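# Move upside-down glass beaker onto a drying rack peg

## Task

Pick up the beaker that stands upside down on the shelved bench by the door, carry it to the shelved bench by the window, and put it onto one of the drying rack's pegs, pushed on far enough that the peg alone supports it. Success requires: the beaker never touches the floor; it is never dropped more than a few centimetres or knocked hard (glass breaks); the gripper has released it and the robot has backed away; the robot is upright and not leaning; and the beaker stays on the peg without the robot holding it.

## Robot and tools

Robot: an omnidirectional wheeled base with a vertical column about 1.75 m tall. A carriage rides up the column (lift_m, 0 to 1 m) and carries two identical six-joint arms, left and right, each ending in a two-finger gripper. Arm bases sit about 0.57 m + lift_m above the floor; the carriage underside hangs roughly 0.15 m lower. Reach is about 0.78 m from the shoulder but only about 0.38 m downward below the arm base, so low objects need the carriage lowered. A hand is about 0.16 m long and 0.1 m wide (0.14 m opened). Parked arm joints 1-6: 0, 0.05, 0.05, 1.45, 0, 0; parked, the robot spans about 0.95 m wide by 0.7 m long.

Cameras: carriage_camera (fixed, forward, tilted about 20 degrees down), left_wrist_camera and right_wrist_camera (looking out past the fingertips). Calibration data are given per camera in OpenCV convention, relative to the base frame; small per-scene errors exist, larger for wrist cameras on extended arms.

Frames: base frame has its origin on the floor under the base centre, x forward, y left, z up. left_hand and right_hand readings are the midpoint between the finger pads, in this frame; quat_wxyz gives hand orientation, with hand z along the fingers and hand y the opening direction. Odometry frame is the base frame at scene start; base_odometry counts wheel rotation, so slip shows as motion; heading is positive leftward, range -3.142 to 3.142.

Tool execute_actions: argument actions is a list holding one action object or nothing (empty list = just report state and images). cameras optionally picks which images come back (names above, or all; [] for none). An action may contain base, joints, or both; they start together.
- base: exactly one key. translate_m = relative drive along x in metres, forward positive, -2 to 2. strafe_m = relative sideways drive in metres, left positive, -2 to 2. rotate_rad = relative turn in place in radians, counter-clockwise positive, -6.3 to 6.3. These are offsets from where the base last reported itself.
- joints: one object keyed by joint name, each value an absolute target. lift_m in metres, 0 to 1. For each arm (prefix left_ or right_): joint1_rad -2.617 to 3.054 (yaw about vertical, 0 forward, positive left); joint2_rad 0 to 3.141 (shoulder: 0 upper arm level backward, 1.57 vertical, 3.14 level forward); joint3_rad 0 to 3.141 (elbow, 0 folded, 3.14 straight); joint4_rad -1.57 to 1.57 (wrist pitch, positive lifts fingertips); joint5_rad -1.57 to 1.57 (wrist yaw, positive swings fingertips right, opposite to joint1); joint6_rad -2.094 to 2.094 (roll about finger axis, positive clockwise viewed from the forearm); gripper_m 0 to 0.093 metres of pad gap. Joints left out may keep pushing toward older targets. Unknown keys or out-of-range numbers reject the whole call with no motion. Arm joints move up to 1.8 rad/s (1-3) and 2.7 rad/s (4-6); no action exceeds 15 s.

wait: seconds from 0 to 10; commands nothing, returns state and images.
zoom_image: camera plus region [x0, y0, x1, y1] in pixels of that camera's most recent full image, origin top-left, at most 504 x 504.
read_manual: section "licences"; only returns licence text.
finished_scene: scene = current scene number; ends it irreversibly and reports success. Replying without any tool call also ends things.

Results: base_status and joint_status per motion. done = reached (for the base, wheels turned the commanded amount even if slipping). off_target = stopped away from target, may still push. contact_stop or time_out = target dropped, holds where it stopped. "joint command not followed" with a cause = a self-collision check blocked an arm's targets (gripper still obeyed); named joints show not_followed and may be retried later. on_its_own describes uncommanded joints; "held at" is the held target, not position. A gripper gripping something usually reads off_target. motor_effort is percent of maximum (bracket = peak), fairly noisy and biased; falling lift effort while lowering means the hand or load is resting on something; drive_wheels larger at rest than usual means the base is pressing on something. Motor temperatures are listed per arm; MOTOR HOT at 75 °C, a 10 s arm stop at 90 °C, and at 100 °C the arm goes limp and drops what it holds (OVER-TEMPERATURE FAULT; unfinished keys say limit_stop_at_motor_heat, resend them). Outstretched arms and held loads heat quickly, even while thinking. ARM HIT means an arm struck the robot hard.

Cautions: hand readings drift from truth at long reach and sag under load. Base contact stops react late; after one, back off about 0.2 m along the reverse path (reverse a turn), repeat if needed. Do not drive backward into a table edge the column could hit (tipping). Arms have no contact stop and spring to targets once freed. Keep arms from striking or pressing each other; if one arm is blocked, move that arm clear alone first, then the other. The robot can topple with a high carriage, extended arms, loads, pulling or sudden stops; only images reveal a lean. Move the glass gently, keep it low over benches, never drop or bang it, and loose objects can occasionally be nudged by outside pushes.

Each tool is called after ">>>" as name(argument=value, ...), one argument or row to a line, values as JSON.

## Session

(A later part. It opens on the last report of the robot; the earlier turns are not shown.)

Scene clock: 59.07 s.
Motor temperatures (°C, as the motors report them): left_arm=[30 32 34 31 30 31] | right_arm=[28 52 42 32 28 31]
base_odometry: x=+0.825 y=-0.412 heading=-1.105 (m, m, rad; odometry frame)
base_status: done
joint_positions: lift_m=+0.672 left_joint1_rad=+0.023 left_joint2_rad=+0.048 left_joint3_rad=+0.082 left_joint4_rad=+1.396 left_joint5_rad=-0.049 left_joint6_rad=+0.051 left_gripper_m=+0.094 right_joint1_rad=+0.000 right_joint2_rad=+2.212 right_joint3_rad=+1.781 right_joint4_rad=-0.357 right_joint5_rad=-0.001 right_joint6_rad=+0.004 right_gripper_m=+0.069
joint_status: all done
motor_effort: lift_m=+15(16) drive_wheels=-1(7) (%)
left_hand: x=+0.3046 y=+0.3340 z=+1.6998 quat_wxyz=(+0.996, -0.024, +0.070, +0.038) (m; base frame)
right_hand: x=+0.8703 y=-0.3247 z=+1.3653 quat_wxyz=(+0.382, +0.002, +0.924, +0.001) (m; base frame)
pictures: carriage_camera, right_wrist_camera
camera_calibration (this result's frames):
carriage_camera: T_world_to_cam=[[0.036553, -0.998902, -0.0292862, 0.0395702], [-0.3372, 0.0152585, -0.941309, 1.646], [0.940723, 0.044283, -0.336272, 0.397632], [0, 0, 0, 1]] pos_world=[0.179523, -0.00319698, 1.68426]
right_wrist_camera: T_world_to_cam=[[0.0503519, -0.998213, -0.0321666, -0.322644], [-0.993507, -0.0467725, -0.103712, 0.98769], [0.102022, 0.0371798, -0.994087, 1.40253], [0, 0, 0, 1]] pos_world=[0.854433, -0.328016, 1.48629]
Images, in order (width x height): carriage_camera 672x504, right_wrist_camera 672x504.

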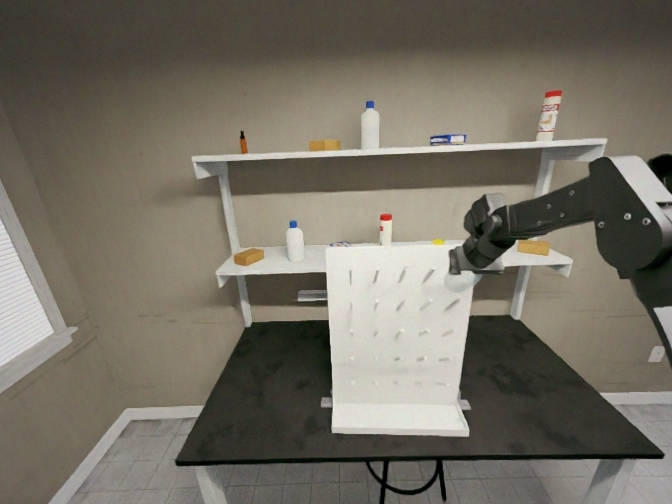

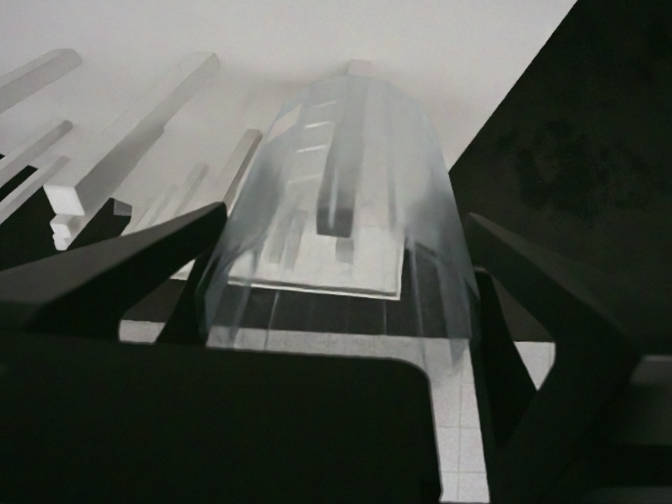

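>>> execute_actions(
  actions=[
    {"joints":{"lift_m":0.655}},
  ],
  cameras=["right_wrist_camera"],
)

>>> execute_actions(
  actions=[
    {"joints":{"right_gripper_m":0.085}},
  ],
  cameras=["right_wrist_camera"],
)

>>> execute_actions(
  actions=[
    {"base":{"translate_m":-0.04},"joints":{"lift_m":0.69}},
  ],
  cameras=["right_wrist_camera","carriage_camera"],
)

Scene clock: 60.63 s.
Motor temperatures (°C, as the motors report them): left_arm=[30 32 34 31 30 31] | right_arm=[28 52 42 32 28 31]
base_odometry: x=+0.825 y=-0.412 heading=-1.105 (m, m, rad; odometry frame)
base_status: not commanded
joint_positions: lift_m=+0.655 left_joint1_rad=+0.023 left_joint2_rad=+0.048 left_joint3_rad=+0.082 left_joint4_rad=+1.396 left_joint5_rad=-0.049 left_joint6_rad=+0.051 left_gripper_m=+0.094 right_joint1_rad=+0.000 right_joint2_rad=+2.210 right_joint3_rad=+1.781 right_joint4_rad=-0.346 right_joint5_rad=-0.003 right_joint6_rad=+0.004 right_gripper_m=+0.069
joint_status: all done
motor_effort: lift_m=+15(15) drive_wheels=-1(2) (%)
left_hand: x=+0.3047 y=+0.3340 z=+1.6827 quat_wxyz=(+0.996, -0.024, +0.071, +0.038) (m; base frame)
right_hand: x=+0.8723 y=-0.3245 z=+1.3509 quat_wxyz=(+0.388, +0.001, +0.922, +0.002) (m; base frame)
pictures: right_wrist_camera
camera_calibration (this result's frames):
right_wrist_camera: T_world_to_cam=[[0.0518292, -0.998123, -0.0326095, -0.323604], [-0.992115, -0.0477313, -0.115883, 1.00304], [0.114109, 0.0383585, -0.992727, 1.37601], [0, 0, 0, 1]] pos_world=[0.854886, -0.327902, 1.47168]
Images, in order (width x height): right_wrist_camera 672x504.

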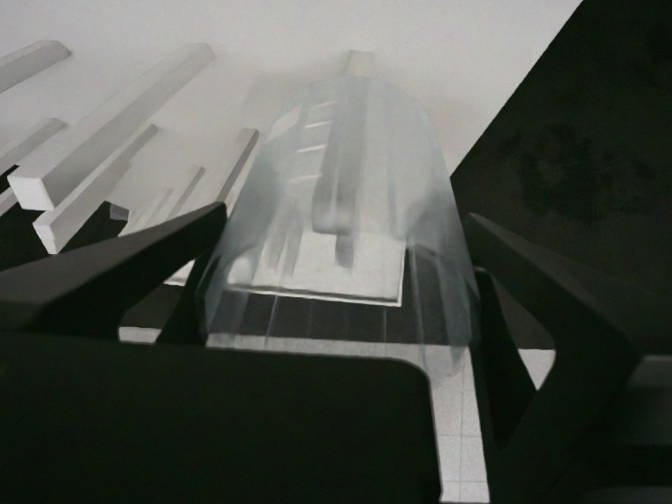

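Scene clock: 61.17 s.
Motor temperatures (°C, as the motors report them): left_arm=[30 32 34 31 30 31] | right_arm=[28 52 42 32 28 31]
base_odometry: x=+0.825 y=-0.412 heading=-1.105 (m, m, rad; odometry frame)
base_status: not commanded
joint_positions: lift_m=+0.655 left_joint1_rad=+0.023 left_joint2_rad=+0.048 left_joint3_rad=+0.082 left_joint4_rad=+1.396 left_joint5_rad=-0.049 left_joint6_rad=+0.051 left_gripper_m=+0.094 right_joint1_rad=+0.000 right_joint2_rad=+2.210 right_joint3_rad=+1.781 right_joint4_rad=-0.346 right_joint5_rad=-0.003 right_joint6_rad=+0.004 right_gripper_m=+0.085
joint_status: all done
motor_effort: lift_m=+15(15) drive_wheels=+3(1) (%)
left_hand: x=+0.3047 y=+0.3340 z=+1.6827 quat_wxyz=(+0.996, -0.024, +0.071, +0.038) (m; base frame)
right_hand: x=+0.8723 y=-0.3245 z=+1.3509 quat_wxyz=(+0.388, +0.001, +0.922, +0.002) (m; base frame)
pictures: right_wrist_camera
camera_calibration (this result's frames):
right_wrist_camera: T_world_to_cam=[[0.0518292, -0.998123, -0.0326095, -0.323604], [-0.992115, -0.0477313, -0.115883, 1.00304], [0.114109, 0.0383585, -0.992727, 1.37601], [0, 0, 0, 1]] pos_world=[0.854886, -0.327902, 1.47168]
Images, in order (width x height): right_wrist_camera 672x504.

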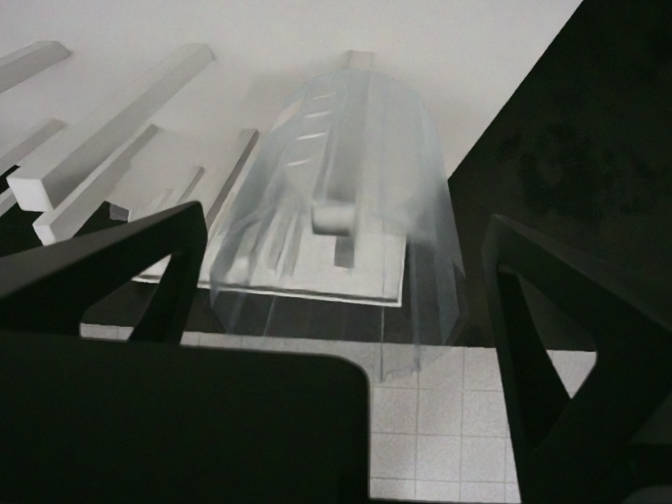

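Scene clock: 62.77 s.
Motor temperatures (°C, as the motors report them): left_arm=[30 32 34 31 30 31] | right_arm=[28 53 43 33 28 31]
base_odometry: x=+0.808 y=-0.376 heading=-1.105 (m, m, rad; odometry frame)
base_status: done
joint_positions: lift_m=+0.690 left_joint1_rad=+0.023 left_joint2_rad=+0.048 left_joint3_rad=+0.082 left_joint4_rad=+1.395 left_joint5_rad=-0.049 left_joint6_rad=+0.051 left_gripper_m=+0.094 right_joint1_rad=+0.000 right_joint2_rad=+2.201 right_joint3_rad=+1.781 right_joint4_rad=-0.342 right_joint5_rad=-0.003 right_joint6_rad=+0.004 right_gripper_m=+0.085
joint_status: all done
motor_effort: lift_m=+19(24) drive_wheels=+3(10) (%)
left_hand: x=+0.3048 y=+0.3340 z=+1.7171 quat_wxyz=(+0.996, -0.024, +0.071, +0.038) (m; base frame)
right_hand: x=+0.8730 y=-0.3245 z=+1.3913 quat_wxyz=(+0.394, +0.001, +0.919, +0.002) (m; base frame)
pictures: carriage_camera, right_wrist_camera
camera_calibration (this result's frames):
carriage_camera: T_world_to_cam=[[0.036553, -0.998902, -0.0292862, 0.0400791], [-0.3372, 0.0152585, -0.941309, 1.66235], [0.940723, 0.044283, -0.336272, 0.403475], [0, 0, 0, 1]] pos_world=[0.179523, -0.00319698, 1.70164]
right_wrist_camera: T_world_to_cam=[[0.0522478, -0.998124, -0.0319286, -0.323636], [-0.990529, -0.047732, -0.12874, 1.02491], [0.126975, 0.0383526, -0.991164, 1.4026], [0, 0, 0, 1]] pos_world=[0.854014, -0.327902, 1.51182]
Images, in order (width x height): carriage_camera 672x504, right_wrist_camera 672x504.

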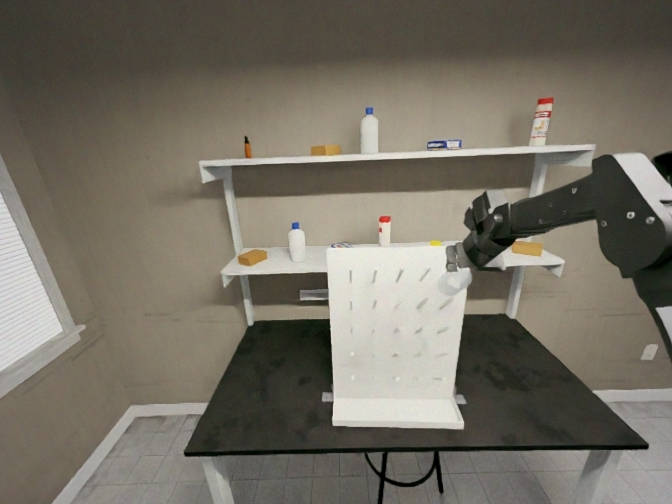

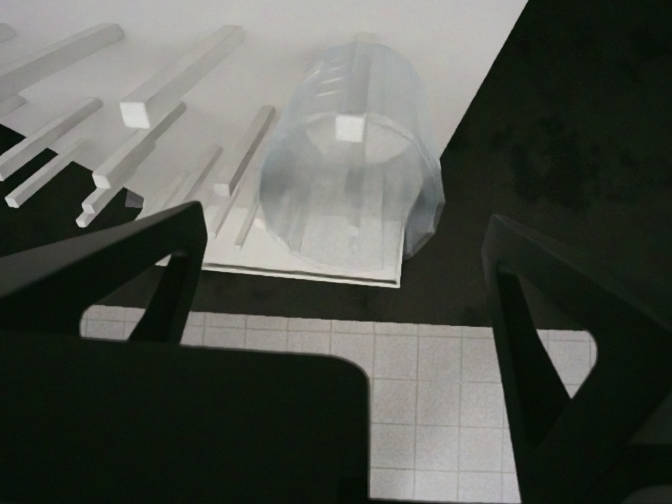

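>>> execute_actions(
  actions=[
    {"base":{"translate_m":-0.3},"joints":{"right_joint2_rad":0.05,"right_joint3_rad":0.05,"right_joint4_rad":1.45}},
  ],
  cameras=["carriage_camera"],
)

>>> finished_scene(
  scene=1,
)

Scene clock: 66.63 s.
Motor temperatures (°C, as the motors report them): left_arm=[30 32 34 31 30 31] | right_arm=[28 53 43 33 28 31]
base_odometry: x=+0.673 y=-0.108 heading=-1.105 (m, m, rad; odometry frame)
base_status: done
joint_positions: lift_m=+0.690 left_joint1_rad=+0.023 left_joint2_rad=+0.048 left_joint3_rad=+0.082 left_joint4_rad=+1.395 left_joint5_rad=-0.049 left_joint6_rad=+0.051 left_gripper_m=+0.094 right_joint1_rad=+0.000 right_joint2_rad=+0.062 right_joint3_rad=+0.072 right_joint4_rad=+1.454 right_joint5_rad=-0.003 right_joint6_rad=+0.004 right_gripper_m=+0.085
joint_status: all done
motor_effort: lift_m=+20(20) drive_wheels=+1(9) (%)
left_hand: x=+0.3048 y=+0.3340 z=+1.7171 quat_wxyz=(+0.996, -0.024, +0.071, +0.038) (m; base frame)
right_hand: x=+0.2984 y=-0.3242 z=+1.7162 quat_wxyz=(+0.999, -0.001, +0.053, +0.002) (m; base frame)
pictures: carriage_camera
camera_calibration (this result's frames):
carriage_camera: T_world_to_cam=[[0.036553, -0.998902, -0.0292862, 0.040079], [-0.3372, 0.0152585, -0.941309, 1.66235], [0.940723, 0.044283, -0.336272, 0.403474], [0, 0, 0, 1]] pos_world=[0.179523, -0.00319698, 1.70164]
Images, in order (width x height): carriage_camera 672x504.

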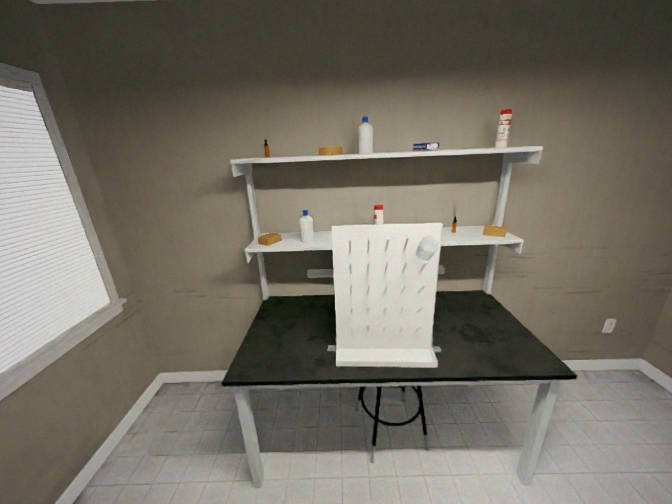

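The scene is finished: the task was done.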